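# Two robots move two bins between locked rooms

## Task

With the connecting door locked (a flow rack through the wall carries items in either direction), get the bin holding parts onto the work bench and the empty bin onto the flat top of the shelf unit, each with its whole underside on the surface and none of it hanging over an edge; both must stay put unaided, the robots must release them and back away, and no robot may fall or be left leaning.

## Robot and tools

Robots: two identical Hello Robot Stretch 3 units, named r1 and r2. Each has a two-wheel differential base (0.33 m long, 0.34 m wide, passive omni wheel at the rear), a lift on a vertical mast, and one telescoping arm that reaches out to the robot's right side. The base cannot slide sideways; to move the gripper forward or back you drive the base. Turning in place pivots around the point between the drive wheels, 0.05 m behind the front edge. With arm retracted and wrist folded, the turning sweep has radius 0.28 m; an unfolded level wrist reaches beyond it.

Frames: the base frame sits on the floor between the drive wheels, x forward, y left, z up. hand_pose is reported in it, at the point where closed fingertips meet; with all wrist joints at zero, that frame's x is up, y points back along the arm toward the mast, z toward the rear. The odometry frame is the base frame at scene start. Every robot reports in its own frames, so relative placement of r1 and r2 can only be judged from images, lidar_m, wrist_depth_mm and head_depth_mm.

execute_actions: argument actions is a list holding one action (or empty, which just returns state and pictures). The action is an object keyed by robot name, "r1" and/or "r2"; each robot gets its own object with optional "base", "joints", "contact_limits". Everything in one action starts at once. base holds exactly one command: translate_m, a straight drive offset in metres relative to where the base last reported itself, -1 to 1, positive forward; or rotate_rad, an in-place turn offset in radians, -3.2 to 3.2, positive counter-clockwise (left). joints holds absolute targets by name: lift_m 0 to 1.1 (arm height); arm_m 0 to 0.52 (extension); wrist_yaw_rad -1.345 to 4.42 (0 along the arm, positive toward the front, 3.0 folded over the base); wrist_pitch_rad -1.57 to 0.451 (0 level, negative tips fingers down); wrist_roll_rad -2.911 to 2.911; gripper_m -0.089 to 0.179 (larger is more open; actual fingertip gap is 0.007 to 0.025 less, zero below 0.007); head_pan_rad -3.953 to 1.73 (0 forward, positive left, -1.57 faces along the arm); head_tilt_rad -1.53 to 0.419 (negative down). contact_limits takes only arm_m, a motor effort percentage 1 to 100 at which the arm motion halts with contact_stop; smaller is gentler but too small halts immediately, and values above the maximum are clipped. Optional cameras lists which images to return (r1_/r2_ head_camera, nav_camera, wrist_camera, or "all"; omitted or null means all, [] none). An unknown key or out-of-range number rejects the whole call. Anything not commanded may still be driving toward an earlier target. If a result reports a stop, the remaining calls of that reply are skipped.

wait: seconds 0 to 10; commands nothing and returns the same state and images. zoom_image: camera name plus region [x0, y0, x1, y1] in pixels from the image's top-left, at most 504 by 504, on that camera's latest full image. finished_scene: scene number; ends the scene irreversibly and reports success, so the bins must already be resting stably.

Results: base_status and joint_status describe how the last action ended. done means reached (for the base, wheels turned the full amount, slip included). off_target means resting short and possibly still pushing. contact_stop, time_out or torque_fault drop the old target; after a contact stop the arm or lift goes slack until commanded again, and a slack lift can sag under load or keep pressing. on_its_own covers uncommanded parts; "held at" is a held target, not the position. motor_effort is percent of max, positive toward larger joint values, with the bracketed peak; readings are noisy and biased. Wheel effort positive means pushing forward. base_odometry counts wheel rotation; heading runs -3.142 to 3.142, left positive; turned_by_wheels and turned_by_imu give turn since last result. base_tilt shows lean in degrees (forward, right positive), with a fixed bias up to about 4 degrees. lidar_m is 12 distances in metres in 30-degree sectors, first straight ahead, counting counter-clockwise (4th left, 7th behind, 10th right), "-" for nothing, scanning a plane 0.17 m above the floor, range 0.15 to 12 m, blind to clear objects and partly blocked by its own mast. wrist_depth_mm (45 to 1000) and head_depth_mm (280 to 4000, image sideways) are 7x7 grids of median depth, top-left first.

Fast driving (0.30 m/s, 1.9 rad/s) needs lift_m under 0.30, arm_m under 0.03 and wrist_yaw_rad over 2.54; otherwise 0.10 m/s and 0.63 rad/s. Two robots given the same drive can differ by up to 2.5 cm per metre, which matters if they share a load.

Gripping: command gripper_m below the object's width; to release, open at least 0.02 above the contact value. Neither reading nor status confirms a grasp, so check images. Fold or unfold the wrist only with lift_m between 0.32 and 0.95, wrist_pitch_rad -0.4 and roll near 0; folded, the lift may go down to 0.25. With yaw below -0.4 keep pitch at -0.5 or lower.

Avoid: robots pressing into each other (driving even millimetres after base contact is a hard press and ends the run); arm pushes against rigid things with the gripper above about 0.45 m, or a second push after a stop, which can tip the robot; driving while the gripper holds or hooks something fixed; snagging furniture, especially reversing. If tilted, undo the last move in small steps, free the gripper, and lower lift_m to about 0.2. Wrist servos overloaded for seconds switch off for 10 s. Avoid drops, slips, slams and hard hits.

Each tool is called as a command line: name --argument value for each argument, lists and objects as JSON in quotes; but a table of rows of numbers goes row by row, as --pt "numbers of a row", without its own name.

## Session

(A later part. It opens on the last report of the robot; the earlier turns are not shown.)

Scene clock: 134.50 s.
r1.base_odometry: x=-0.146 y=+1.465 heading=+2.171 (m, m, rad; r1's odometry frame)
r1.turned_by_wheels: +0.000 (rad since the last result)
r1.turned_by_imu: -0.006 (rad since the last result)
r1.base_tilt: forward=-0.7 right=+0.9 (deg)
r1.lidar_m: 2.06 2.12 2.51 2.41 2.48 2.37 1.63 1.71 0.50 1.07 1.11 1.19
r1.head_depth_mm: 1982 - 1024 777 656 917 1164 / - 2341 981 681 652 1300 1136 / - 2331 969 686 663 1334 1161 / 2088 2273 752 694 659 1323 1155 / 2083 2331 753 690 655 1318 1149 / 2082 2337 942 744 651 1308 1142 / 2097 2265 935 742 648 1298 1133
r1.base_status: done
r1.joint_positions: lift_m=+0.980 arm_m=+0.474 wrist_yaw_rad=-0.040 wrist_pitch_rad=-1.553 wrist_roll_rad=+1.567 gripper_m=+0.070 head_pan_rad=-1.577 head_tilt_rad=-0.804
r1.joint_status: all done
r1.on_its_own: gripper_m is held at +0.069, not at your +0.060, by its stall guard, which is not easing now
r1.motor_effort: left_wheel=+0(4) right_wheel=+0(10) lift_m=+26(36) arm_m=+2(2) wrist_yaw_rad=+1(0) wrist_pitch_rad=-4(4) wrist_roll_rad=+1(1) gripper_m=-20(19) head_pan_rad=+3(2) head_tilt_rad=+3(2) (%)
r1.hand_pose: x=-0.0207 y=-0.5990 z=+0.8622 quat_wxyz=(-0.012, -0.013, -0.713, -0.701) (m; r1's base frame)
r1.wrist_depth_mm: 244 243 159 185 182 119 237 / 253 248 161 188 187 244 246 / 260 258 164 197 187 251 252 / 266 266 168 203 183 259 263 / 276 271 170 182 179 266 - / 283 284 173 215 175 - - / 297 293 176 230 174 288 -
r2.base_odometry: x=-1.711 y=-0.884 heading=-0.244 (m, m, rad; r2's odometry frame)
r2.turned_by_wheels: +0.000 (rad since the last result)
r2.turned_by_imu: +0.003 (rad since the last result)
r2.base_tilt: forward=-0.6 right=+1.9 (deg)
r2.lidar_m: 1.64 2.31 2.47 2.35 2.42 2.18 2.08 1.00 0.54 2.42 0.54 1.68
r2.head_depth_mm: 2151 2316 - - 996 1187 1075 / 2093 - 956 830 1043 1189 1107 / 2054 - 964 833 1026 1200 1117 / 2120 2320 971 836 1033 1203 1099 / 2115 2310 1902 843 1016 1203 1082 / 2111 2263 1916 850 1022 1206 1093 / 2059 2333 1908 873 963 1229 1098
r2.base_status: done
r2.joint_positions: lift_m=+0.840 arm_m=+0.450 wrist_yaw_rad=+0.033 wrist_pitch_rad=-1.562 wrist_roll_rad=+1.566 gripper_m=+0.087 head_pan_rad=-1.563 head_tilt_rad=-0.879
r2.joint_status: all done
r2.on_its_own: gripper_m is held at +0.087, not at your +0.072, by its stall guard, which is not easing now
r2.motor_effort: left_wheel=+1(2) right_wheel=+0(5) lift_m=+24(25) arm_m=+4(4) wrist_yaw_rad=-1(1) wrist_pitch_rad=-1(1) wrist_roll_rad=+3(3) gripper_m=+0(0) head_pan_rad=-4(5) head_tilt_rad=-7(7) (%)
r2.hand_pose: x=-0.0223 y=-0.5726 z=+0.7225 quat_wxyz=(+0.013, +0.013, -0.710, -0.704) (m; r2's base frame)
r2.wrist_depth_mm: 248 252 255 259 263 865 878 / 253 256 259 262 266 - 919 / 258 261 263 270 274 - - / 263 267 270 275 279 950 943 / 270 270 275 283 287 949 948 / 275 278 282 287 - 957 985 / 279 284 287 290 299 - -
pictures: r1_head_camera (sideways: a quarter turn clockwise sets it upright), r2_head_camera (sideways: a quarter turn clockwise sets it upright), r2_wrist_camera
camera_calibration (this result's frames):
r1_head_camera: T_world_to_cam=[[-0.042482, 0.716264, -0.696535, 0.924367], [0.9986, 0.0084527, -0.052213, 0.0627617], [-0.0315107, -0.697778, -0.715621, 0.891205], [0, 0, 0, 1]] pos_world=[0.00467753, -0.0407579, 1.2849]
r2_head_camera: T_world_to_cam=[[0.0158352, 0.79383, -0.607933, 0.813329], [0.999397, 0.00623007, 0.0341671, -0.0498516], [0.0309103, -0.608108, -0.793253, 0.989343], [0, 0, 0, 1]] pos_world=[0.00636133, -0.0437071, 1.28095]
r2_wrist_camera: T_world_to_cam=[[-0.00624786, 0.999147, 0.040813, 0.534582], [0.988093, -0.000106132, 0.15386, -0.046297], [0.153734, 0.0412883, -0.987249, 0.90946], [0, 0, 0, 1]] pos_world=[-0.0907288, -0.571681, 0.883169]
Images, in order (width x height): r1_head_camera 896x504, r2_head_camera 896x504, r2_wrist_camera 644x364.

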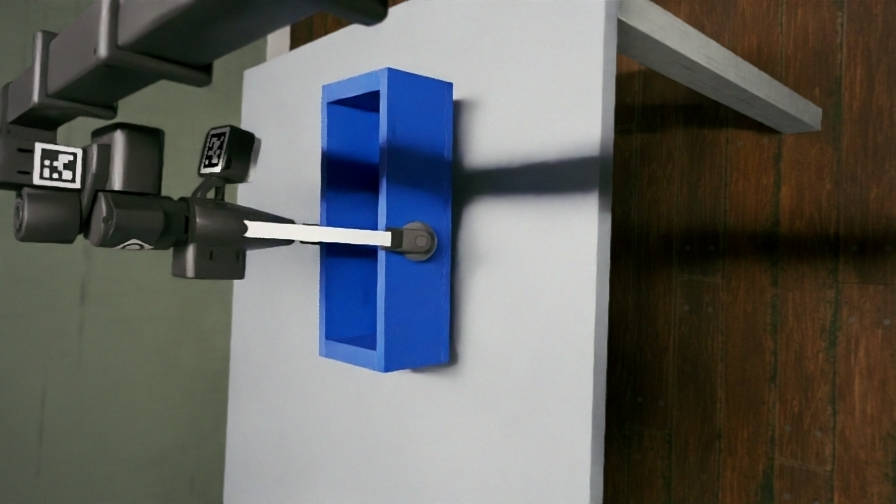

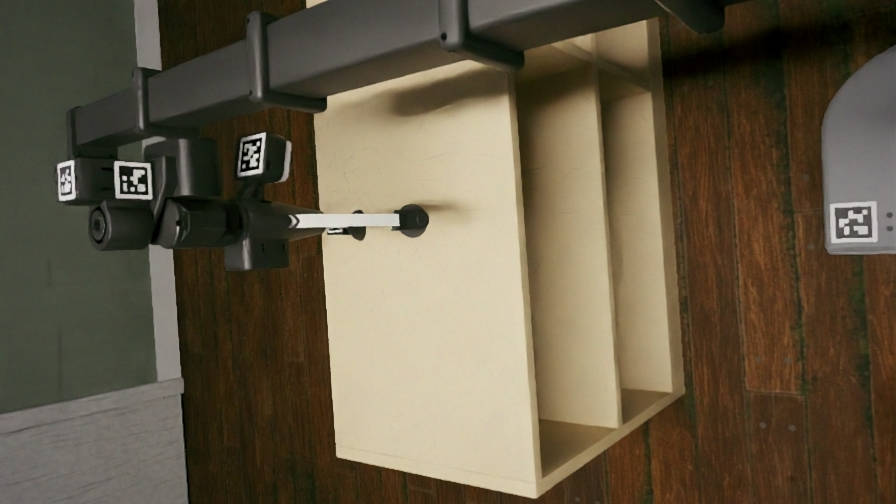

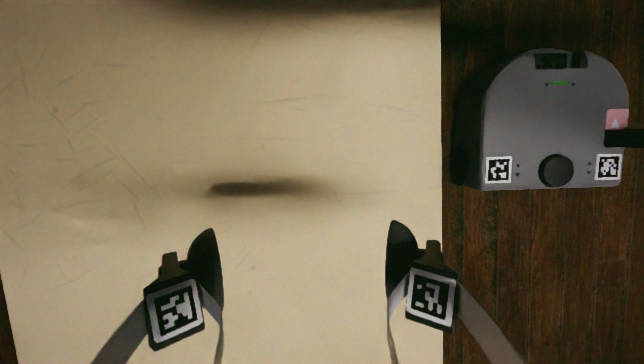

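The empty bin was knocked out against the far lane. Place r1's and look for it.

execute_actions --actions '[{"r1":{"joints":{"lift_m":0.932}},"r2":{"joints":{"head_pan_rad":-0.25,"head_tilt_rad":-0.7}}}]' --cameras '["r2_head_camera"]'

Scene clock: 135.97 s.
r1.base_odometry: x=-0.146 y=+1.465 heading=+2.171 (m, m, rad; r1's odometry frame)
r1.turned_by_wheels: +0.000 (rad since the last result)
r1.turned_by_imu: +0.000 (rad since the last result)
r1.base_tilt: forward=-0.7 right=+0.9 (deg)
r1.lidar_m: 2.06 2.13 2.51 2.40 2.49 2.37 1.64 1.71 0.50 1.07 1.11 1.19
r1.head_depth_mm: 2072 2300 - 752 654 917 1173 / 2040 2370 948 708 652 1312 1141 / 2024 - 935 706 662 1328 1163 / 2045 2331 922 706 660 1323 1151 / 2100 2328 952 695 654 1311 1146 / 2078 2333 943 748 650 1316 1143 / 2092 2285 936 740 647 1306 1138
r1.base_status: not commanded
r1.joint_positions: lift_m=+0.933 arm_m=+0.474 wrist_yaw_rad=-0.040 wrist_pitch_rad=-1.559 wrist_roll_rad=+1.567 gripper_m=+0.070 head_pan_rad=-1.577 head_tilt_rad=-0.804
r1.joint_status: lift_m contact_stop (moved -0.047 of -0.048)
r1.on_its_own: gripper_m is held at +0.069, not at your +0.060, by its stall guard, which is not easing now; lift_m is slack since a contact_stop, until your next command for it
r1.motor_effort: left_wheel=+0(2) right_wheel=+2(2) lift_m=+28(28) arm_m=+2(2) wrist_yaw_rad=+1(0) wrist_pitch_rad=-1(4) wrist_roll_rad=+1(1) gripper_m=-20(20) head_pan_rad=+3(3) head_tilt_rad=+2(3) (%)
r1.hand_pose: x=-0.0207 y=-0.5975 z=+0.8152 quat_wxyz=(-0.013, -0.013, -0.711, -0.703) (m; r1's base frame)
r1.wrist_depth_mm: 201 200 163 189 186 195 196 / 207 204 165 193 186 201 202 / 213 211 168 198 182 208 207 / 220 217 171 204 178 213 214 / 227 223 173 181 176 220 222 / 232 - 177 187 173 - 228 / 244 240 181 225 170 238 236
r2.base_odometry: x=-1.711 y=-0.884 heading=-0.244 (m, m, rad; r2's odometry frame)
r2.turned_by_wheels: +0.000 (rad since the last result)
r2.turned_by_imu: +0.000 (rad since the last result)
r2.base_tilt: forward=-0.6 right=+2.0 (deg)
r2.lidar_m: 1.63 2.31 2.47 2.35 2.42 2.18 2.08 1.00 0.54 2.42 0.54 1.68
r2.head_depth_mm: 2160 2437 2360 1853 1521 1279 1074 / 2093 2399 2368 1883 1522 1297 1117 / 1993 2142 1960 1856 1530 1297 1126 / 1942 2081 1903 1872 1548 1309 1125 / 1886 1946 2164 1896 1553 1315 1129 / 1839 2057 2250 1932 1559 1299 1129 / 1781 2010 2241 1914 1560 1322 1137
r2.base_status: not commanded
r2.joint_positions: lift_m=+0.840 arm_m=+0.450 wrist_yaw_rad=+0.033 wrist_pitch_rad=-1.562 wrist_roll_rad=+1.566 gripper_m=+0.087 head_pan_rad=-0.257 head_tilt_rad=-0.705
r2.joint_status: all done
r2.on_its_own: gripper_m is held at +0.087, not at your +0.072, by its stall guard, which is not easing now
r2.motor_effort: left_wheel=+1(1) right_wheel=+0(0) lift_m=+25(24) arm_m=+4(4) wrist_yaw_rad=-2(1) wrist_pitch_rad=-1(1) wrist_roll_rad=+3(3) gripper_m=-1(0) head_pan_rad=+5(61) head_tilt_rad=+3(29) (%)
r2.hand_pose: x=-0.0223 y=-0.5726 z=+0.7225 quat_wxyz=(+0.013, +0.013, -0.710, -0.704) (m; r2's base frame)
r2.wrist_depth_mm: 250 252 255 259 263 840 862 / 253 253 258 264 268 - 900 / 255 260 263 270 273 - - / 263 268 268 274 281 913 929 / 270 270 276 281 286 937 979 / 274 277 284 286 - 961 - / 282 285 289 292 303 - -
pictures: r2_head_camera (sideways: a quarter turn clockwise sets it upright)
camera_calibration (this result's frames):
r2_head_camera: T_world_to_cam=[[-0.648354, 0.193175, -0.736424, 0.984814], [0.249831, 0.967696, 0.033887, -0.0449224], [0.719181, -0.162011, -0.675671, 0.832233], [0, 0, 0, 1]] pos_world=[0.0512046, -0.0119389, 1.28908]
Images, in order (width x height): r2_head_camera 896x504.

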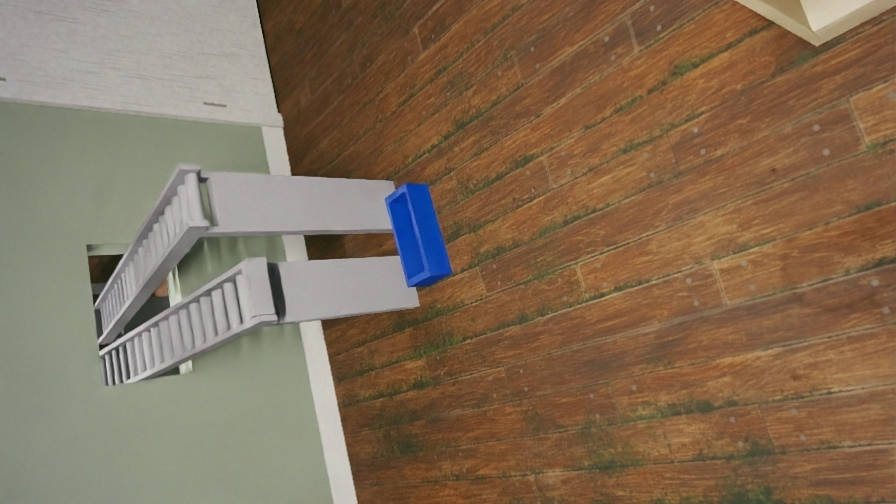

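execute_actions --actions '[{"r1":{"joints":{"gripper_m":0.179,"lift_m":0.934}},"r2":{"base":{"translate_m":1.0},"joints":{"arm_m":0.1,"gripper_m":0.179,"wrist_roll_rad":0.0,"head_pan_rad":-0.9,"head_tilt_rad":-1.0}}}]' --cameras '[]'

execute_actions --actions '[{"r1":{"joints":{"lift_m":1.06}},"r2":{"base":{"translate_m":0.4},"joints":{"arm_m":0.275,"lift_m":0.35,"head_pan_rad":-1.3,"head_tilt_rad":-1.2}}}]' --cameras '["r1_head_camera","r2_head_camera","r2_wrist_camera"]'

Scene clock: 147.83 s.
r1.base_odometry: x=-0.146 y=+1.465 heading=+2.171 (m, m, rad; r1's odometry frame)
r1.turned_by_wheels: +0.000 (rad since the last result)
r1.turned_by_imu: -0.003 (rad since the last result)
r1.base_tilt: forward=-0.7 right=+0.9 (deg)
r1.lidar_m: 2.06 2.14 2.51 2.41 2.49 2.37 1.64 1.71 0.50 1.07 1.11 1.20
r1.head_depth_mm: 2072 2270 - 753 656 916 1168 / 2049 2341 946 705 652 1308 1136 / 2007 - 932 702 662 1329 1162 / 2036 2352 925 708 660 1332 1153 / 2085 2341 956 692 655 1314 1143 / 2104 2329 945 748 652 1308 1143 / 2093 2282 937 742 646 1309 1134
r1.base_status: not commanded
r1.joint_positions: lift_m=+0.934 arm_m=+0.474 wrist_yaw_rad=-0.040 wrist_pitch_rad=-1.555 wrist_roll_rad=+1.567 gripper_m=+0.179 head_pan_rad=-1.577 head_tilt_rad=-0.804
r1.joint_status: all done
r1.motor_effort: left_wheel=+0(1) right_wheel=+1(2) lift_m=+33(32) arm_m=+2(1) wrist_yaw_rad=+1(1) wrist_pitch_rad=-3(3) wrist_roll_rad=+1(1) gripper_m=+1(85) head_pan_rad=+3(3) head_tilt_rad=+2(2) (%)
r1.hand_pose: x=-0.0207 y=-0.5985 z=+0.8159 quat_wxyz=(-0.012, -0.013, -0.712, -0.702) (m; r1's base frame)
r1.wrist_depth_mm: 201 200 160 188 187 118 196 / 206 205 163 192 188 201 201 / 213 211 166 199 185 207 207 / 220 216 169 204 181 213 213 / 225 222 172 182 178 218 219 / - 231 175 187 174 229 226 / 242 238 178 225 170 235 238
r2.base_odometry: x=-0.741 y=-1.125 heading=-0.244 (m, m, rad; r2's odometry frame)
r2.turned_by_wheels: +0.000 (rad since the last result)
r2.turned_by_imu: -0.001 (rad since the last result)
r2.base_tilt: forward=-0.7 right=+2.2 (deg)
r2.lidar_m: 1.24 1.28 1.70 2.38 2.45 3.23 1.94 0.81 0.94 2.36 0.86 0.65
r2.head_depth_mm: 2109 1939 1653 1450 1336 1166 1061 / 2246 1944 1671 1450 1325 1178 1106 / 2210 1946 1678 1474 1312 1174 - / 1898 1946 1697 1429 1313 1178 1093 / 1637 956 1076 1369 1298 1191 1079 / 1462 964 1610 1110 1300 1183 1086 / 1291 1039 1529 1426 1332 1200 1085
r2.base_status: done
r2.joint_positions: lift_m=+0.840 arm_m=+0.100 wrist_yaw_rad=+0.032 wrist_pitch_rad=-1.562 wrist_roll_rad=+0.002 gripper_m=+0.179 head_pan_rad=-0.893 head_tilt_rad=-0.988
r2.joint_status: all done
r2.motor_effort: left_wheel=+2(4) right_wheel=+0(6) lift_m=+24(24) arm_m=-4(3) wrist_yaw_rad=-2(1) wrist_pitch_rad=-1(1) wrist_roll_rad=-1(3) gripper_m=+0(86) head_pan_rad=-5(54) head_tilt_rad=-8(37) (%)
r2.hand_pose: x=-0.0223 y=-0.2234 z=+0.7225 quat_wxyz=(+0.510, +0.505, -0.494, -0.491) (m; r2's base frame)
r2.wrist_depth_mm: 752 818 824 832 847 891 724 / 797 833 848 851 877 880 909 / 804 847 883 889 886 898 925 / 831 849 851 895 893 927 910 / 873 900 901 - 937 947 952 / 915 918 907 - 943 974 994 / - 933 962 936 980 980 -
pictures: none
No camera images: the call's "cameras" was empty. Leave "cameras" out to get every camera's image.

Scene clock: 153.13 s.
r1.base_odometry: x=-0.146 y=+1.465 heading=+2.171 (m, m, rad; r1's odometry frame)
r1.turned_by_wheels: +0.000 (rad since the last result)
r1.turned_by_imu: -0.001 (rad since the last result)
r1.base_tilt: forward=-0.7 right=+0.9 (deg)
r1.lidar_m: 2.06 2.13 2.51 2.41 2.50 2.37 1.64 1.71 0.50 1.07 1.11 1.19
r1.head_depth_mm: 2073 2378 2276 776 654 919 1170 / 2133 2374 981 705 650 1308 1141 / 2097 2388 973 704 664 1327 1160 / 2052 2351 980 705 660 1318 1150 / 2079 2324 952 691 654 1317 1153 / 2063 2355 943 745 651 1317 1140 / 2075 2293 937 742 648 1310 1139
r1.base_status: not commanded
r1.joint_positions: lift_m=+1.060 arm_m=+0.474 wrist_yaw_rad=-0.040 wrist_pitch_rad=-1.555 wrist_roll_rad=+1.567 gripper_m=+0.179 head_pan_rad=-1.577 head_tilt_rad=-0.804
r1.joint_status: all done
r1.motor_effort: left_wheel=-1(1) right_wheel=+1(1) lift_m=+36(38) arm_m=+2(2) wrist_yaw_rad=+0(1) wrist_pitch_rad=-3(3) wrist_roll_rad=+1(1) gripper_m=+1(1) head_pan_rad=+2(3) head_tilt_rad=+2(2) (%)
r1.hand_pose: x=-0.0207 y=-0.5985 z=+0.9418 quat_wxyz=(-0.012, -0.013, -0.712, -0.702) (m; r1's base frame)
r1.wrist_depth_mm: 324 318 318 307 309 318 - / 333 325 328 316 319 326 - / 342 338 333 324 330 331 - / 348 349 342 335 340 344 - / 359 362 355 346 352 356 - / - 372 369 347 363 366 - / 388 381 381 283 378 381 -
r2.base_odometry: x=-0.353 y=-1.222 heading=-0.244 (m, m, rad; r2's odometry frame)
r2.turned_by_wheels: +0.000 (rad since the last result)
r2.turned_by_imu: -0.001 (rad since the last result)
r2.base_tilt: forward=-0.7 right=+2.0 (deg)
r2.lidar_m: 0.84 0.86 1.15 2.40 2.47 3.30 2.32 1.16 2.46 2.34 0.31 0.33
r2.head_depth_mm: 1695 1549 1421 1321 1233 1148 - / 1718 1550 1437 - 1247 - - / 1716 1558 1441 1309 1247 - - / 1715 1513 1408 1307 1236 1171 1081 / 1733 748 857 778 1238 1162 1092 / 1703 769 1421 1303 1255 1167 1094 / 1350 787 1401 1302 1257 1169 1092
r2.base_status: done
r2.joint_positions: lift_m=+0.350 arm_m=+0.275 wrist_yaw_rad=+0.031 wrist_pitch_rad=-1.562 wrist_roll_rad=+0.002 gripper_m=+0.179 head_pan_rad=-1.293 head_tilt_rad=-1.185
r2.joint_status: all done
r2.motor_effort: left_wheel=+0(4) right_wheel=+0(4) lift_m=+24(25) arm_m=+4(3) wrist_yaw_rad=-1(1) wrist_pitch_rad=-1(1) wrist_roll_rad=-2(1) gripper_m=+0(0) head_pan_rad=-4(41) head_tilt_rad=-10(32) (%)
r2.hand_pose: x=-0.0223 y=-0.3978 z=+0.2325 quat_wxyz=(+0.509, +0.505, -0.495, -0.491) (m; r2's base frame)
r2.wrist_depth_mm: 302 300 358 372 379 382 391 / 309 349 364 385 387 395 396 / 373 340 376 391 393 405 412 / 377 355 376 396 404 407 414 / 320 365 387 410 410 417 425 / - 335 341 416 428 425 438 / - 414 411 422 434 440 446
pictures: r1_head_camera (sideways: a quarter turn clockwise sets it upright), r2_head_camera (sideways: a quarter turn clockwise sets it upright), r2_wrist_camera
camera_calibration (this result's frames):
r1_head_camera: T_world_to_cam=[[-0.0424831, 0.716086, -0.696718, 0.924605], [0.9986, 0.00843948, -0.0522167, 0.0627666], [-0.0315117, -0.697961, -0.715442, 0.890974], [0, 0, 0, 1]] pos_world=[0.00467751, -0.0407622, 1.28491]
r2_head_camera: T_world_to_cam=[[-0.236505, 0.909966, -0.340627, 0.466675], [0.964347, 0.26268, 0.0321667, -0.0470203], [0.118746, -0.320875, -0.939648, 1.17905], [0, 0, 0, 1]] pos_world=[0.0157066, -0.033979, 1.26837]
r2_wrist_camera: T_world_to_cam=[[-0.99878, 0.00244997, 0.0493162, -0.0406423], [0.00965872, 0.989167, 0.146473, 0.402618], [-0.0484232, 0.146771, -0.987985, 0.456131], [0, 0, 0, 1]] pos_world=[-0.0223942, -0.465104, 0.393682]
Images, in order (width x height): r1_head_camera 896x504, r2_head_camera 896x504, r2_wrist_camera 644x364.

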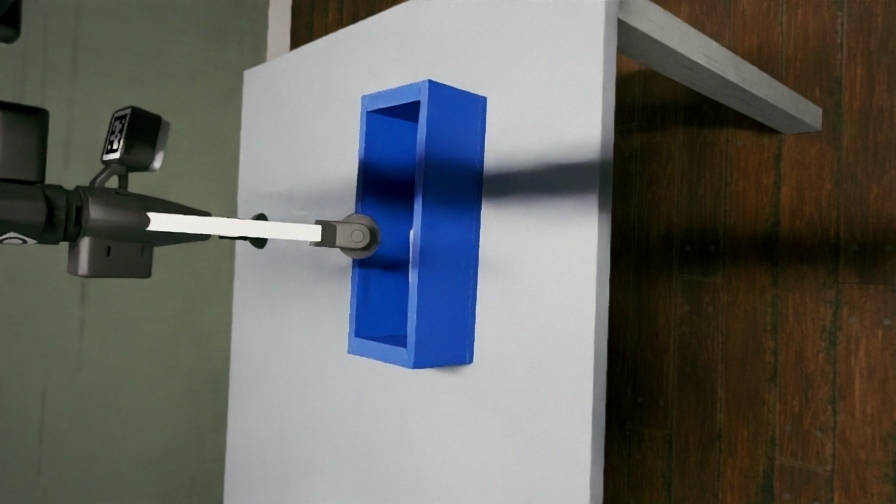

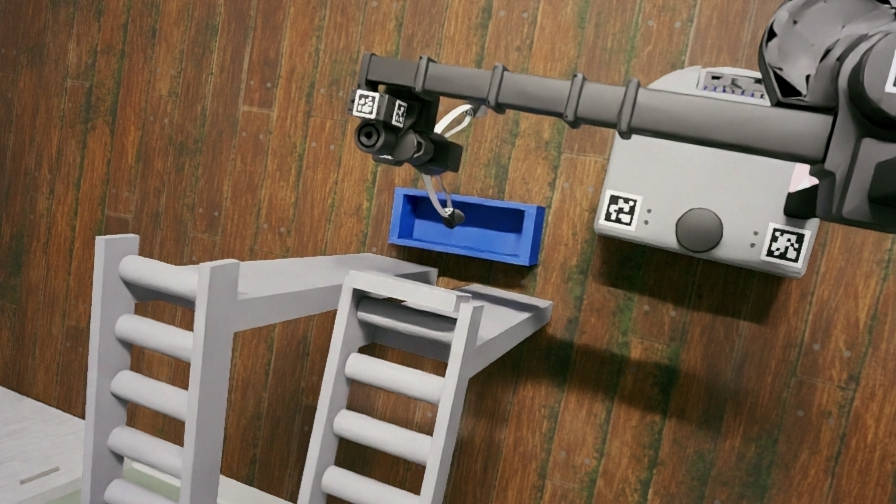

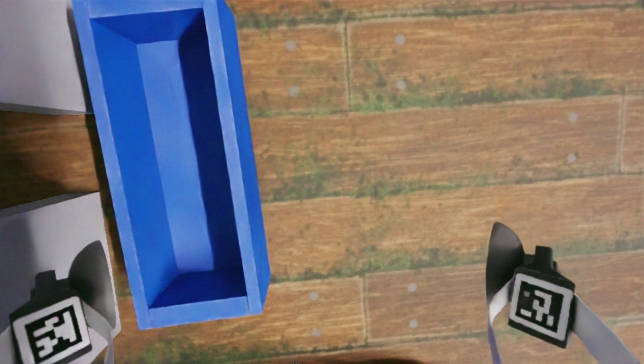

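execute_actions --actions '[{"r1":{"joints":{"arm_m":0.0}},"r2":{"base":{"translate_m":0.115},"joints":{"arm_m":0.318,"lift_m":0.27,"wrist_yaw_rad":0.09}}}]' --cameras '["r2_head_camera","r2_wrist_camera"]'

Scene clock: 157.97 s.
r1.base_odometry: x=-0.146 y=+1.465 heading=+2.171 (m, m, rad; r1's odometry frame)
r1.turned_by_wheels: +0.000 (rad since the last result)
r1.turned_by_imu: -0.001 (rad since the last result)
r1.base_tilt: forward=-0.7 right=+0.9 (deg)
r1.lidar_m: 2.06 2.13 2.50 2.40 2.49 2.37 1.64 1.71 0.50 1.07 1.11 1.19
r1.head_depth_mm: - - - - - - 1151 / - - - - - - 1138 / - - - - - - - / 2071 2320 964 697 - - 1128 / 2070 2298 956 691 659 - 1140 / 2111 2341 942 749 650 1313 1143 / 2068 2291 940 745 646 1307 1134
r1.base_status: not commanded
r1.joint_positions: lift_m=+1.060 arm_m=+0.000 wrist_yaw_rad=-0.040 wrist_pitch_rad=-1.555 wrist_roll_rad=+1.567 gripper_m=+0.179 head_pan_rad=-1.577 head_tilt_rad=-0.803
r1.joint_status: all done
r1.motor_effort: left_wheel=+0(0) right_wheel=+1(1) lift_m=+36(36) arm_m=-2(2) wrist_yaw_rad=+0(2) wrist_pitch_rad=-3(3) wrist_roll_rad=+1(1) gripper_m=+1(1) head_pan_rad=+3(3) head_tilt_rad=+3(2) (%)
r1.hand_pose: x=-0.0207 y=-0.1248 z=+0.9418 quat_wxyz=(-0.012, -0.013, -0.712, -0.702) (m; r1's base frame)
r1.wrist_depth_mm: 330 - - - - - - / 336 - - - - - - / 344 - - - - - - / 350 - - - - - - / 361 - - - - - - / - - - - - - - / 389 - - - - - -
r2.base_odometry: x=-0.241 y=-1.249 heading=-0.244 (m, m, rad; r2's odometry frame)
r2.turned_by_wheels: +0.000 (rad since the last result)
r2.turned_by_imu: +0.000 (rad since the last result)
r2.base_tilt: forward=-0.7 right=+2.1 (deg)
r2.lidar_m: 0.72 0.74 0.99 2.40 2.47 3.29 1.85 1.27 2.48 0.38 0.25 0.76
r2.head_depth_mm: 1685 1551 1423 1322 1234 1158 1067 / 1711 1559 1446 1310 1231 - - / 1717 741 1426 1282 1242 - - / 1708 737 1435 768 1224 1170 1083 / 1735 764 1442 1292 1241 1160 1090 / 1483 765 1417 1305 1248 1160 1099 / 1213 786 1344 1320 1248 1171 1099
r2.base_status: done
r2.joint_positions: lift_m=+0.270 arm_m=+0.318 wrist_yaw_rad=+0.087 wrist_pitch_rad=-1.562 wrist_roll_rad=+0.002 gripper_m=+0.179 head_pan_rad=-1.293 head_tilt_rad=-1.185
r2.joint_status: all done
r2.motor_effort: left_wheel=+0(4) right_wheel=+0(6) lift_m=+24(25) arm_m=+4(4) wrist_yaw_rad=+2(3) wrist_pitch_rad=-1(1) wrist_roll_rad=-2(2) gripper_m=+0(1) head_pan_rad=-5(4) head_tilt_rad=-10(8) (%)
r2.hand_pose: x=-0.0235 y=-0.4409 z=+0.1525 quat_wxyz=(+0.523, +0.519, -0.480, -0.476) (m; r2's base frame)
r2.wrist_depth_mm: 153 221 210 212 300 307 308 / 153 221 263 293 306 313 315 / 152 220 293 298 314 316 324 / 303 308 302 303 322 325 334 / 309 310 311 313 328 331 340 / 316 265 317 319 332 341 349 / - 263 321 321 344 351 357
pictures: r2_head_camera (sideways: a quarter turn clockwise sets it upright), r2_wrist_camera
camera_calibration (this result's frames):
r2_head_camera: T_world_to_cam=[[-0.23645, 0.909988, -0.340606, 0.466647], [0.964363, 0.262619, 0.0321665, -0.04702], [0.118721, -0.320862, -0.939656, 1.17906], [0, 0, 0, 1]] pos_world=[0.0157043, -0.0339789, 1.26837]
r2_wrist_camera: T_world_to_cam=[[-0.997353, -0.0534234, 0.0493162, -0.0624126], [-0.0456882, 0.988159, 0.146473, 0.455216], [-0.0565574, 0.143833, -0.987985, 0.381868], [0, 0, 0, 1]] pos_world=[-0.0198519, -0.508086, 0.313681]
Images, in order (width x height): r2_head_camera 896x504, r2_wrist_camera 644x364.

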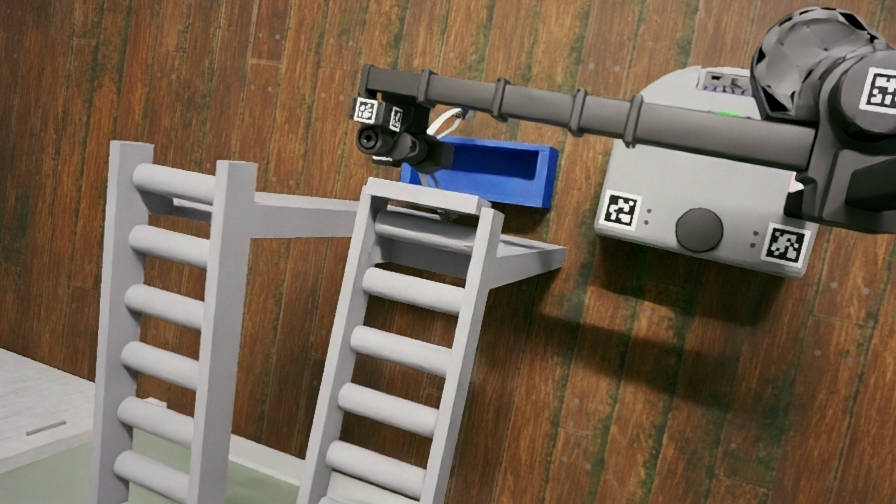

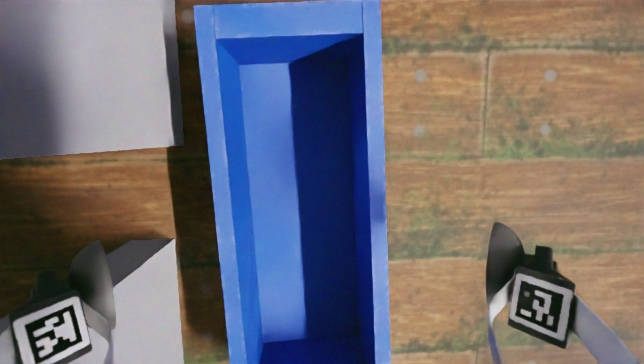

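execute_actions --actions '[{"r2":{"joints":{"lift_m":0.215,"wrist_yaw_rad":0.14}}}]' --cameras '["r2_wrist_camera"]'

execute_actions --actions '[{"r2":{"joints":{"lift_m":0.168}}}]' --cameras '["r2_wrist_camera"]'

execute_actions --actions '[{"r2":{"joints":{"gripper_m":0.075}}}]' --cameras '[]'

execute_actions --actions '[{"r2":{"joints":{"lift_m":0.23}}}]' --cameras '["r2_wrist_camera"]'

Scene clock: 159.50 s.
r1.base_odometry: x=-0.146 y=+1.465 heading=+2.171 (m, m, rad; r1's odometry frame)
r1.turned_by_wheels: +0.000 (rad since the last result)
r1.turned_by_imu: +0.000 (rad since the last result)
r1.base_tilt: forward=-0.7 right=+1.0 (deg)
r1.lidar_m: 2.06 2.13 2.50 2.40 2.49 2.38 1.64 1.71 0.50 1.07 1.11 1.19
r1.head_depth_mm: - - - - - - 1146 / - - - - - - 1142 / - - - - - - - / 2091 2337 961 697 - - 1119 / 2074 2323 955 694 659 - 1139 / 2088 2349 947 747 651 1312 1142 / 2084 2286 934 742 648 1305 1133
r1.base_status: not commanded
r1.joint_positions: lift_m=+1.060 arm_m=+0.000 wrist_yaw_rad=-0.040 wrist_pitch_rad=-1.555 wrist_roll_rad=+1.567 gripper_m=+0.179 head_pan_rad=-1.577 head_tilt_rad=-0.803
r1.joint_status: not commanded
r1.motor_effort: left_wheel=+1(0) right_wheel=+1(1) lift_m=+36(36) arm_m=-2(2) wrist_yaw_rad=+1(0) wrist_pitch_rad=-3(3) wrist_roll_rad=+1(1) gripper_m=+1(1) head_pan_rad=+3(3) head_tilt_rad=+2(2) (%)
r1.hand_pose: x=-0.0207 y=-0.1248 z=+0.9418 quat_wxyz=(-0.012, -0.013, -0.712, -0.702) (m; r1's base frame)
r1.wrist_depth_mm: 333 - - - - - - / 332 - - - - - - / 343 - - - - - - / 355 - - - - - - / 360 - - - - - - / - - - - - - - / 389 - - - - - -
r2.base_odometry: x=-0.241 y=-1.249 heading=-0.244 (m, m, rad; r2's odometry frame)
r2.turned_by_wheels: +0.000 (rad since the last result)
r2.turned_by_imu: +0.000 (rad since the last result)
r2.base_tilt: forward=-0.7 right=+2.0 (deg)
r2.lidar_m: 0.72 0.74 0.99 2.40 2.47 3.29 1.86 1.27 2.46 0.38 0.25 0.76
r2.head_depth_mm: 1683 1549 1420 1321 1224 1150 1064 / 1692 1569 1428 1301 1239 - - / 1707 740 1406 1278 1236 - - / 1725 738 1428 771 1229 1174 1076 / 1737 759 1439 1294 1244 1163 1090 / 1473 763 1415 1303 1247 1171 1094 / 1221 787 1345 1325 1248 1177 1107
r2.base_status: not commanded
r2.joint_positions: lift_m=+0.215 arm_m=+0.318 wrist_yaw_rad=+0.137 wrist_pitch_rad=-1.562 wrist_roll_rad=+0.002 gripper_m=+0.179 head_pan_rad=-1.293 head_tilt_rad=-1.185
r2.joint_status: all done
r2.motor_effort: left_wheel=+1(1) right_wheel=+0(0) lift_m=+24(24) arm_m=+4(4) wrist_yaw_rad=+2(2) wrist_pitch_rad=-1(1) wrist_roll_rad=-1(2) gripper_m=+0(0) head_pan_rad=-4(4) head_tilt_rad=-9(10) (%)
r2.hand_pose: x=-0.0246 y=-0.4411 z=+0.0975 quat_wxyz=(+0.535, +0.530, -0.467, -0.463) (m; r2's base frame)
r2.wrist_depth_mm: 147 194 177 193 195 252 256 / 148 197 226 239 207 257 264 / 153 230 222 245 210 265 267 / 250 251 222 252 265 269 271 / 255 257 220 253 271 273 278 / - 263 218 261 276 278 287 / - 268 262 269 281 287 294
pictures: r2_wrist_camera
camera_calibration (this result's frames):
r2_wrist_camera: T_world_to_cam=[[-0.993466, -0.102926, 0.0493162, -0.0825213], [-0.0947434, 0.984667, 0.146473, 0.460613], [-0.063636, 0.140844, -0.987985, 0.325993], [0, 0, 0, 1]] pos_world=[-0.0175971, -0.507958, 0.258678]
Images, in order (width x height): r2_wrist_camera 644x364.

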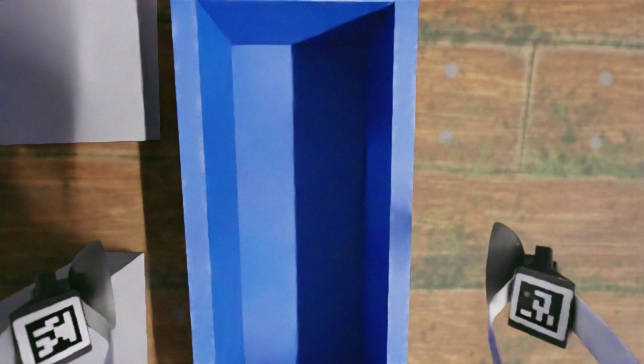

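Scene clock: 160.77 s.
r1.base_odometry: x=-0.146 y=+1.465 heading=+2.171 (m, m, rad; r1's odometry frame)
r1.turned_by_wheels: +0.000 (rad since the last result)
r1.turned_by_imu: +0.000 (rad since the last result)
r1.base_tilt: forward=-0.7 right=+0.9 (deg)
r1.lidar_m: 2.06 2.13 2.49 2.41 2.49 2.36 1.64 1.71 0.50 1.07 1.11 1.19
r1.head_depth_mm: - - - - - - 1146 / - - - - - - 1140 / - - - - - - - / 2084 2313 962 697 - - 1127 / 2079 2333 953 691 658 - 1136 / 2086 2327 947 745 653 1310 1141 / 2071 2296 934 743 648 1307 1130
r1.base_status: not commanded
r1.joint_positions: lift_m=+1.060 arm_m=+0.000 wrist_yaw_rad=-0.040 wrist_pitch_rad=-1.555 wrist_roll_rad=+1.567 gripper_m=+0.179 head_pan_rad=-1.577 head_tilt_rad=-0.803
r1.joint_status: not commanded
r1.motor_effort: left_wheel=-1(0) right_wheel=+1(1) lift_m=+36(36) arm_m=-1(2) wrist_yaw_rad=+1(1) wrist_pitch_rad=-3(3) wrist_roll_rad=+2(1) gripper_m=+1(1) head_pan_rad=+3(3) head_tilt_rad=+2(2) (%)
r1.hand_pose: x=-0.0207 y=-0.1248 z=+0.9418 quat_wxyz=(-0.012, -0.013, -0.712, -0.702) (m; r1's base frame)
r1.wrist_depth_mm: 335 - - - - - - / 338 - - - - - - / 346 - - - - - - / 352 - - - - - - / 366 - - - - - - / - - - - - - - / 386 - - - - - -
r2.base_odometry: x=-0.241 y=-1.249 heading=-0.244 (m, m, rad; r2's odometry frame)
r2.turned_by_wheels: +0.000 (rad since the last result)
r2.turned_by_imu: +0.000 (rad since the last result)
r2.base_tilt: forward=-0.5 right=+2.1 (deg)
r2.lidar_m: 0.72 0.74 0.99 2.40 2.47 3.29 1.85 1.28 2.47 0.38 0.25 0.76
r2.head_depth_mm: 1691 1541 1428 1317 1220 1147 1076 / 1709 1551 1435 1303 1227 - - / 1706 739 1422 1271 1232 - - / 1738 740 1429 767 1234 1172 1082 / 1746 756 1452 1298 1253 1160 1088 / 1471 764 1412 1309 1251 1165 1094 / 1218 788 1352 1319 1251 1174 1097
r2.base_status: not commanded
r2.joint_positions: lift_m=+0.168 arm_m=+0.318 wrist_yaw_rad=+0.137 wrist_pitch_rad=-1.562 wrist_roll_rad=+0.002 gripper_m=+0.179 head_pan_rad=-1.293 head_tilt_rad=-1.185
r2.joint_status: all done
r2.motor_effort: left_wheel=+0(1) right_wheel=+0(0) lift_m=+24(25) arm_m=+3(4) wrist_yaw_rad=+3(2) wrist_pitch_rad=-1(1) wrist_roll_rad=-2(1) gripper_m=+0(0) head_pan_rad=-4(4) head_tilt_rad=-10(9) (%)
r2.hand_pose: x=-0.0246 y=-0.4411 z=+0.0505 quat_wxyz=(+0.535, +0.530, -0.467, -0.463) (m; r2's base frame)
r2.wrist_depth_mm: 148 119 176 190 134 207 210 / 148 119 191 194 134 210 213 / 153 130 195 200 135 215 218 / 204 129 197 202 136 220 224 / 208 128 202 206 155 225 228 / - 128 207 212 156 228 234 / - 128 212 217 157 237 240
pictures: r2_wrist_camera
camera_calibration (this result's frames):
r2_wrist_camera: T_world_to_cam=[[-0.993465, -0.102931, 0.0493162, -0.0802059], [-0.0947482, 0.984667, 0.146473, 0.467498], [-0.0636367, 0.140844, -0.987985, 0.27956], [0, 0, 0, 1]] pos_world=[-0.0175969, -0.507959, 0.211681]
Images, in order (width x height): r2_wrist_camera 644x364.

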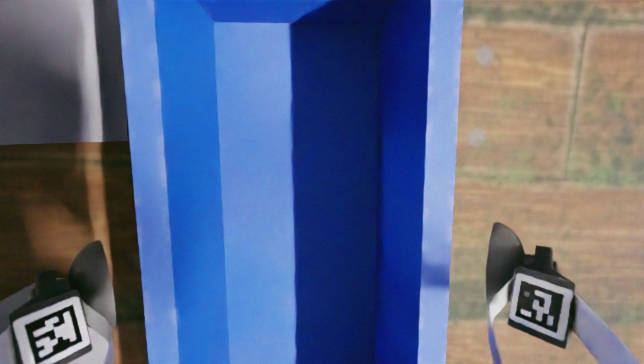

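Scene clock: 162.30 s.
r1.base_odometry: x=-0.146 y=+1.465 heading=+2.171 (m, m, rad; r1's odometry frame)
r1.turned_by_wheels: +0.000 (rad since the last result)
r1.turned_by_imu: +0.000 (rad since the last result)
r1.base_tilt: forward=-0.7 right=+0.9 (deg)
r1.lidar_m: 2.06 2.13 2.50 2.41 2.49 2.36 1.64 1.71 0.50 1.07 1.11 1.19
r1.head_depth_mm: - - - - - - 1149 / - - - - - - 1143 / - - - - - - - / 2067 2314 965 696 - - 1133 / 2077 2328 953 690 658 - 1138 / 2076 2331 949 745 652 1309 1146 / 2096 2285 936 743 648 1303 1139
r1.base_status: not commanded
r1.joint_positions: lift_m=+1.060 arm_m=+0.000 wrist_yaw_rad=-0.040 wrist_pitch_rad=-1.555 wrist_roll_rad=+1.567 gripper_m=+0.179 head_pan_rad=-1.577 head_tilt_rad=-0.803
r1.joint_status: not commanded
r1.motor_effort: left_wheel=+0(0) right_wheel=+1(1) lift_m=+36(36) arm_m=-2(2) wrist_yaw_rad=+0(0) wrist_pitch_rad=-3(3) wrist_roll_rad=+1(2) gripper_m=+1(1) head_pan_rad=+3(2) head_tilt_rad=+2(2) (%)
r1.hand_pose: x=-0.0207 y=-0.1248 z=+0.9418 quat_wxyz=(-0.012, -0.013, -0.712, -0.702) (m; r1's base frame)
r1.wrist_depth_mm: 338 - - - - - - / 338 - - - - - - / 348 - - - - - - / 356 - - - - - - / 365 - - - - - - / - - - - - - - / 390 - - - - - -
r2.base_odometry: x=-0.241 y=-1.249 heading=-0.244 (m, m, rad; r2's odometry frame)
r2.turned_by_wheels: +0.000 (rad since the last result)
r2.turned_by_imu: +0.000 (rad since the last result)
r2.base_tilt: forward=-0.7 right=+2.0 (deg)
r2.lidar_m: 0.72 0.74 0.99 2.40 2.47 3.30 1.86 1.27 2.46 0.38 0.25 0.76
r2.head_depth_mm: 1684 1554 1421 1323 1229 1147 1066 / 1716 1553 1436 1305 1228 - - / 1713 738 1411 1284 1247 - - / 1722 736 1431 773 1226 1170 1079 / 1730 756 1443 1288 1252 1170 1090 / 1470 764 1428 1296 1247 1172 1102 / 1217 788 1352 1338 1258 1172 1102
r2.base_status: not commanded
r2.joint_positions: lift_m=+0.168 arm_m=+0.318 wrist_yaw_rad=+0.137 wrist_pitch_rad=-1.563 wrist_roll_rad=+0.002 gripper_m=+0.076 head_pan_rad=-1.293 head_tilt_rad=-1.185
r2.joint_status: all done
r2.motor_effort: left_wheel=+1(1) right_wheel=-1(1) lift_m=+24(24) arm_m=+4(3) wrist_yaw_rad=+3(3) wrist_pitch_rad=+0(1) wrist_roll_rad=-2(1) gripper_m=-26(99) head_pan_rad=-4(4) head_tilt_rad=-9(9) (%)
r2.hand_pose: x=-0.0246 y=-0.4408 z=+0.0505 quat_wxyz=(+0.534, +0.531, -0.467, -0.464) (m; r2's base frame)
r2.wrist_depth_mm: 146 127 176 191 138 205 210 / 148 126 191 196 138 211 213 / 153 126 195 199 139 217 219 / 205 205 198 203 140 219 224 / 209 209 202 207 142 224 229 / 203 124 208 213 162 230 232 / - 174 209 217 163 236 240
pictures: none
No camera images: the call's "cameras" was empty. Leave "cameras" out to get every camera's image.

Scene clock: 163.70 s.
r1.base_odometry: x=-0.146 y=+1.465 heading=+2.171 (m, m, rad; r1's odometry frame)
r1.turned_by_wheels: +0.000 (rad since the last result)
r1.turned_by_imu: +0.000 (rad since the last result)
r1.base_tilt: forward=-0.7 right=+1.0 (deg)
r1.lidar_m: 2.05 2.13 2.50 2.40 2.49 2.37 1.64 1.71 0.50 1.07 1.11 1.19
r1.head_depth_mm: - - - - - - 1155 / - - - - - - 1143 / - - - - - - - / 2079 2329 964 695 - - 1130 / 2070 2336 953 693 656 - 1137 / 2066 2342 947 747 652 1306 1151 / 2076 2273 939 743 648 1301 1134
r1.base_status: not commanded
r1.joint_positions: lift_m=+1.060 arm_m=+0.000 wrist_yaw_rad=-0.040 wrist_pitch_rad=-1.555 wrist_roll_rad=+1.567 gripper_m=+0.179 head_pan_rad=-1.577 head_tilt_rad=-0.803
r1.joint_status: not commanded
r1.motor_effort: left_wheel=+0(0) right_wheel=+1(1) lift_m=+36(36) arm_m=-2(2) wrist_yaw_rad=+1(0) wrist_pitch_rad=-3(3) wrist_roll_rad=+1(1) gripper_m=+1(1) head_pan_rad=+3(2) head_tilt_rad=+2(2) (%)
r1.hand_pose: x=-0.0207 y=-0.1248 z=+0.9418 quat_wxyz=(-0.012, -0.013, -0.712, -0.702) (m; r1's base frame)
r1.wrist_depth_mm: 330 - - - - - - / 336 - - - - - - / 342 - - - - - - / 353 - - - - - - / 364 - - - - - - / - - - - - - - / 391 - - - - - -
r2.base_odometry: x=-0.241 y=-1.249 heading=-0.244 (m, m, rad; r2's odometry frame)
r2.turned_by_wheels: +0.000 (rad since the last result)
r2.turned_by_imu: +0.000 (rad since the last result)
r2.base_tilt: forward=-0.5 right=+2.0 (deg)
r2.lidar_m: 0.72 0.74 0.99 2.41 2.47 3.30 1.86 1.27 2.46 0.38 0.25 0.76
r2.head_depth_mm: 1710 1545 1409 1322 1232 1149 1067 / 1699 1550 1438 1299 1240 - - / 1712 742 1417 1213 1231 - - / 1737 736 1434 770 1240 1176 1079 / 1718 760 1443 1296 1252 1165 1093 / 1470 765 1424 1301 1247 1167 1098 / 1215 787 1341 1310 1256 1176 1093
r2.base_status: not commanded
r2.joint_positions: lift_m=+0.230 arm_m=+0.318 wrist_yaw_rad=+0.137 wrist_pitch_rad=-1.561 wrist_roll_rad=+0.002 gripper_m=+0.082 head_pan_rad=-1.293 head_tilt_rad=-1.185
r2.joint_status: all done
r2.on_its_own: gripper_m is held at +0.081, not at your +0.075, by its stall guard, which is still easing
r2.motor_effort: left_wheel=+1(1) right_wheel=+0(1) lift_m=+37(38) arm_m=+4(4) wrist_yaw_rad=+2(3) wrist_pitch_rad=-1(1) wrist_roll_rad=-2(2) gripper_m=-22(26) head_pan_rad=-4(5) head_tilt_rad=-10(9) (%)
r2.hand_pose: x=-0.0246 y=-0.4414 z=+0.1120 quat_wxyz=(+0.535, +0.530, -0.467, -0.463) (m; r2's base frame)
r2.wrist_depth_mm: 147 126 176 190 138 266 271 / 149 125 192 194 139 269 275 / 153 125 195 198 141 278 280 / 262 262 199 205 142 283 290 / 267 255 204 208 142 290 297 / 202 125 208 213 153 299 303 / - 234 205 218 165 308 309
pictures: r2_wrist_camera
camera_calibration (this result's frames):
r2_wrist_camera: T_world_to_cam=[[-0.993454, -0.103057, 0.0492782, -0.0832846], [-0.0949506, 0.984812, 0.145361, 0.458972], [-0.0635104, 0.139731, -0.988151, 0.339878], [0, 0, 0, 1]] pos_world=[-0.017574, -0.508075, 0.273238]
Images, in order (width x height): r2_wrist_camera 644x364.

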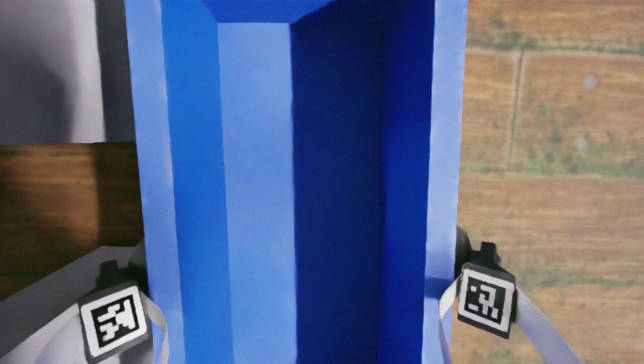

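execute_actions --actions '[{"r2":{"base":{"translate_m":-0.65},"joints":{"lift_m":0.86,"head_pan_rad":-1.57,"head_tilt_rad":-0.88}}}]' --cameras '[]'

execute_actions --actions '[{"r2":{"base":{"translate_m":-0.86},"joints":{"wrist_roll_rad":1.57,"wrist_yaw_rad":0.055,"arm_m":0.505,"lift_m":0.85}}}]' --cameras '["r2_wrist_camera","r2_head_camera"]'

Scene clock: 171.80 s.
r1.base_odometry: x=-0.146 y=+1.465 heading=+2.171 (m, m, rad; r1's odometry frame)
r1.turned_by_wheels: +0.000 (rad since the last result)
r1.turned_by_imu: -0.002 (rad since the last result)
r1.base_tilt: forward=-0.7 right=+0.9 (deg)
r1.lidar_m: 2.06 2.13 2.50 2.40 2.48 2.36 1.64 1.71 0.50 1.07 1.11 1.19
r1.head_depth_mm: - - - - - - 1143 / - - - - - - 1145 / - - - - - - - / 2092 2345 963 696 - - 1143 / 2076 2352 957 693 657 - 1145 / 2079 2320 945 747 651 1311 1138 / 2064 2290 933 741 648 1299 1140
r1.base_status: not commanded
r1.joint_positions: lift_m=+1.060 arm_m=+0.000 wrist_yaw_rad=-0.040 wrist_pitch_rad=-1.555 wrist_roll_rad=+1.567 gripper_m=+0.179 head_pan_rad=-1.577 head_tilt_rad=-0.803
r1.joint_status: not commanded
r1.motor_effort: left_wheel=+0(1) right_wheel=+1(1) lift_m=+36(36) arm_m=-1(2) wrist_yaw_rad=+1(1) wrist_pitch_rad=-3(3) wrist_roll_rad=+1(1) gripper_m=+1(1) head_pan_rad=+3(3) head_tilt_rad=+2(2) (%)
r1.hand_pose: x=-0.0207 y=-0.1248 z=+0.9418 quat_wxyz=(-0.012, -0.013, -0.712, -0.702) (m; r1's base frame)
r1.wrist_depth_mm: 331 - - - - - - / 335 - - - - - - / 344 - - - - - - / 357 - - - - - - / 367 - - - - - - / - - - - - - - / 386 - - - - - -
r2.base_odometry: x=-0.872 y=-1.093 heading=-0.244 (m, m, rad; r2's odometry frame)
r2.turned_by_wheels: +0.000 (rad since the last result)
r2.turned_by_imu: +0.003 (rad since the last result)
r2.base_tilt: forward=-0.5 right=+1.8 (deg)
r2.lidar_m: 1.37 1.41 1.88 2.38 2.44 3.09 2.94 0.70 0.76 2.37 1.99 0.78
r2.head_depth_mm: 2122 2331 - 1534 1343 1200 1080 / 2086 - 1794 1568 1332 1206 1112 / 2075 - 1872 691 602 1205 1113 / 2070 2277 1873 708 663 1207 1097 / 2058 2256 1885 1605 1377 1212 1091 / 2044 2281 1897 1619 1393 1219 1088 / 2054 2264 1906 1616 1394 1226 1087
r2.base_status: done
r2.joint_positions: lift_m=+0.860 arm_m=+0.318 wrist_yaw_rad=+0.137 wrist_pitch_rad=-1.560 wrist_roll_rad=+0.002 gripper_m=+0.088 head_pan_rad=-1.563 head_tilt_rad=-0.883
r2.joint_status: all done
r2.on_its_own: gripper_m is held at +0.087, not at your +0.075, by its stall guard, which is not easing now
r2.motor_effort: left_wheel=+1(3) right_wheel=+0(5) lift_m=+37(40) arm_m=+3(3) wrist_yaw_rad=+2(2) wrist_pitch_rad=-2(1) wrist_roll_rad=-1(1) gripper_m=-20(21) head_pan_rad=-4(31) head_tilt_rad=+2(34) (%)
r2.hand_pose: x=-0.0246 y=-0.4415 z=+0.7420 quat_wxyz=(+0.535, +0.530, -0.468, -0.463) (m; r2's base frame)
r2.wrist_depth_mm: 823 127 176 189 138 878 589 / 847 126 191 195 140 855 588 / 865 125 194 200 141 850 593 / 896 867 199 204 141 949 602 / 909 875 203 209 143 946 999 / 929 125 206 213 154 - - / 932 966 206 216 165 - -
pictures: none
No camera images: the call's "cameras" was empty. Leave "cameras" out to get every camera's image.

Scene clock: 181.40 s.
r1.base_odometry: x=-0.146 y=+1.465 heading=+2.171 (m, m, rad; r1's odometry frame)
r1.turned_by_wheels: +0.000 (rad since the last result)
r1.turned_by_imu: -0.002 (rad since the last result)
r1.base_tilt: forward=-0.7 right=+0.9 (deg)
r1.lidar_m: 2.06 2.14 2.50 2.41 2.49 2.37 1.64 1.71 0.50 1.07 1.11 1.19
r1.head_depth_mm: - - - - - - 1151 / - - - - - - 1137 / - - - - - - - / 2087 2312 960 696 - - 1131 / 2088 2335 953 691 657 - 1133 / 2081 2332 946 746 652 1307 1144 / 2108 2270 940 741 648 1299 1138
r1.base_status: not commanded
r1.joint_positions: lift_m=+1.060 arm_m=+0.000 wrist_yaw_rad=-0.040 wrist_pitch_rad=-1.555 wrist_roll_rad=+1.567 gripper_m=+0.179 head_pan_rad=-1.577 head_tilt_rad=-0.803
r1.joint_status: not commanded
r1.motor_effort: left_wheel=+0(0) right_wheel=+1(1) lift_m=+36(36) arm_m=-1(2) wrist_yaw_rad=+1(0) wrist_pitch_rad=-3(3) wrist_roll_rad=+1(1) gripper_m=+1(1) head_pan_rad=+2(3) head_tilt_rad=+2(1) (%)
r1.hand_pose: x=-0.0207 y=-0.1248 z=+0.9418 quat_wxyz=(-0.012, -0.013, -0.712, -0.702) (m; r1's base frame)
r1.wrist_depth_mm: 335 - - - - - - / 332 - - - - - - / 346 - - - - - - / 356 - - - - - - / 367 - - - - - - / - - - - - - - / 391 - - - - - -
r2.base_odometry: x=-1.707 y=-0.885 heading=-0.244 (m, m, rad; r2's odometry frame)
r2.turned_by_wheels: +0.000 (rad since the last result)
r2.turned_by_imu: +0.005 (rad since the last result)
r2.base_tilt: forward=-0.5 right=+2.0 (deg)
r2.lidar_m: 1.63 2.30 2.46 2.35 2.41 2.18 2.08 1.00 0.54 2.42 0.53 1.67
r2.head_depth_mm: 2161 2354 - - 1000 1183 1076 / 2067 - 813 812 1043 1189 1099 / 2000 2208 813 818 1022 1200 1112 / 2079 2329 802 817 1029 1199 1099 / 2107 2286 804 804 1013 1199 1083 / 2058 2262 1889 847 1007 1196 1084 / 2060 2289 1913 896 1322 1223 1087
r2.base_status: done
r2.joint_positions: lift_m=+0.850 arm_m=+0.505 wrist_yaw_rad=+0.057 wrist_pitch_rad=-1.559 wrist_roll_rad=+1.567 gripper_m=+0.088 head_pan_rad=-1.563 head_tilt_rad=-0.882
r2.joint_status: all done
r2.on_its_own: gripper_m is held at +0.087, not at your +0.075, by its stall guard, which is not easing now
r2.motor_effort: left_wheel=+1(4) right_wheel=+1(5) lift_m=+26(33) arm_m=+4(4) wrist_yaw_rad=-1(1) wrist_pitch_rad=-2(2) wrist_roll_rad=+2(5) gripper_m=-20(21) head_pan_rad=-4(5) head_tilt_rad=+3(3) (%)
r2.hand_pose: x=-0.0228 y=-0.6283 z=+0.7323 quat_wxyz=(+0.022, +0.021, -0.711, -0.703) (m; r2's base frame)
r2.wrist_depth_mm: 536 126 177 191 139 277 913 / 825 126 192 195 140 280 - / 825 125 195 199 141 286 - / 871 273 199 203 142 295 - / 873 279 203 210 143 968 996 / 889 125 207 213 153 958 977 / 877 297 206 217 165 319 -
pictures: r2_head_camera (sideways: a quarter turn clockwise sets it upright), r2_wrist_camera
camera_calibration (this result's frames):
r2_head_camera: T_world_to_cam=[[0.0156789, 0.795731, -0.605447, 0.810091], [0.999396, 0.00630141, 0.0341626, -0.0498456], [0.0309994, -0.605617, -0.795152, 0.991812], [0, 0, 0, 1]] pos_world=[0.00636861, -0.0436413, 1.28081]
r2_wrist_camera: T_world_to_cam=[[-0.029889, 0.998826, 0.0381218, 0.591074], [0.987795, 0.0236831, 0.153951, -0.0324607], [0.152868, 0.0422579, -0.987343, 0.922234], [0, 0, 0, 1]] pos_world=[-0.0912488, -0.628583, 0.893025]
Images, in order (width x height): r2_head_camera 896x504, r2_wrist_camera 644x364.

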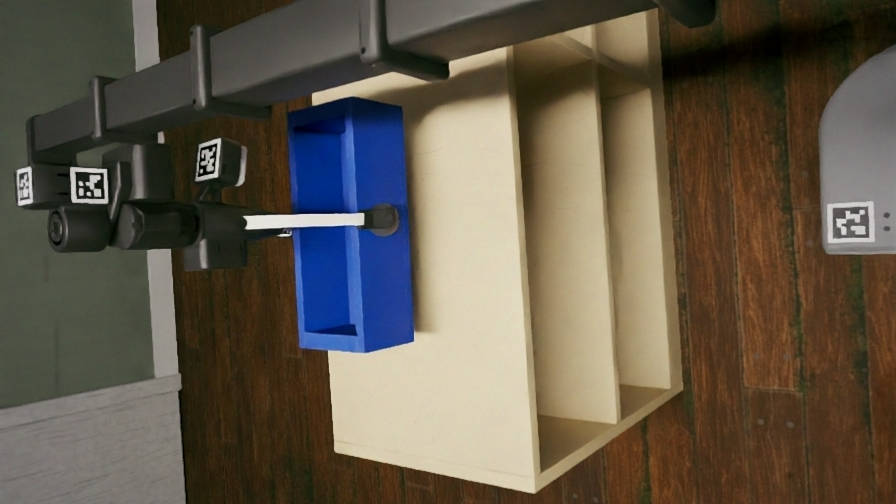

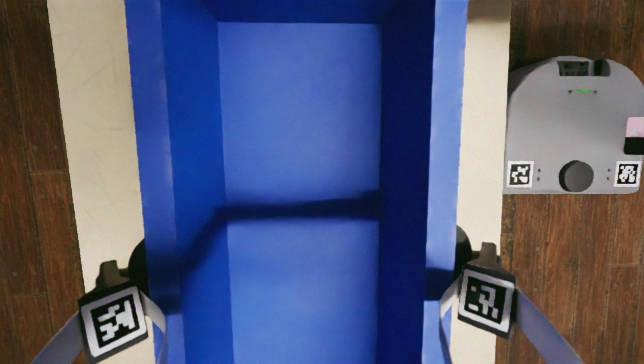

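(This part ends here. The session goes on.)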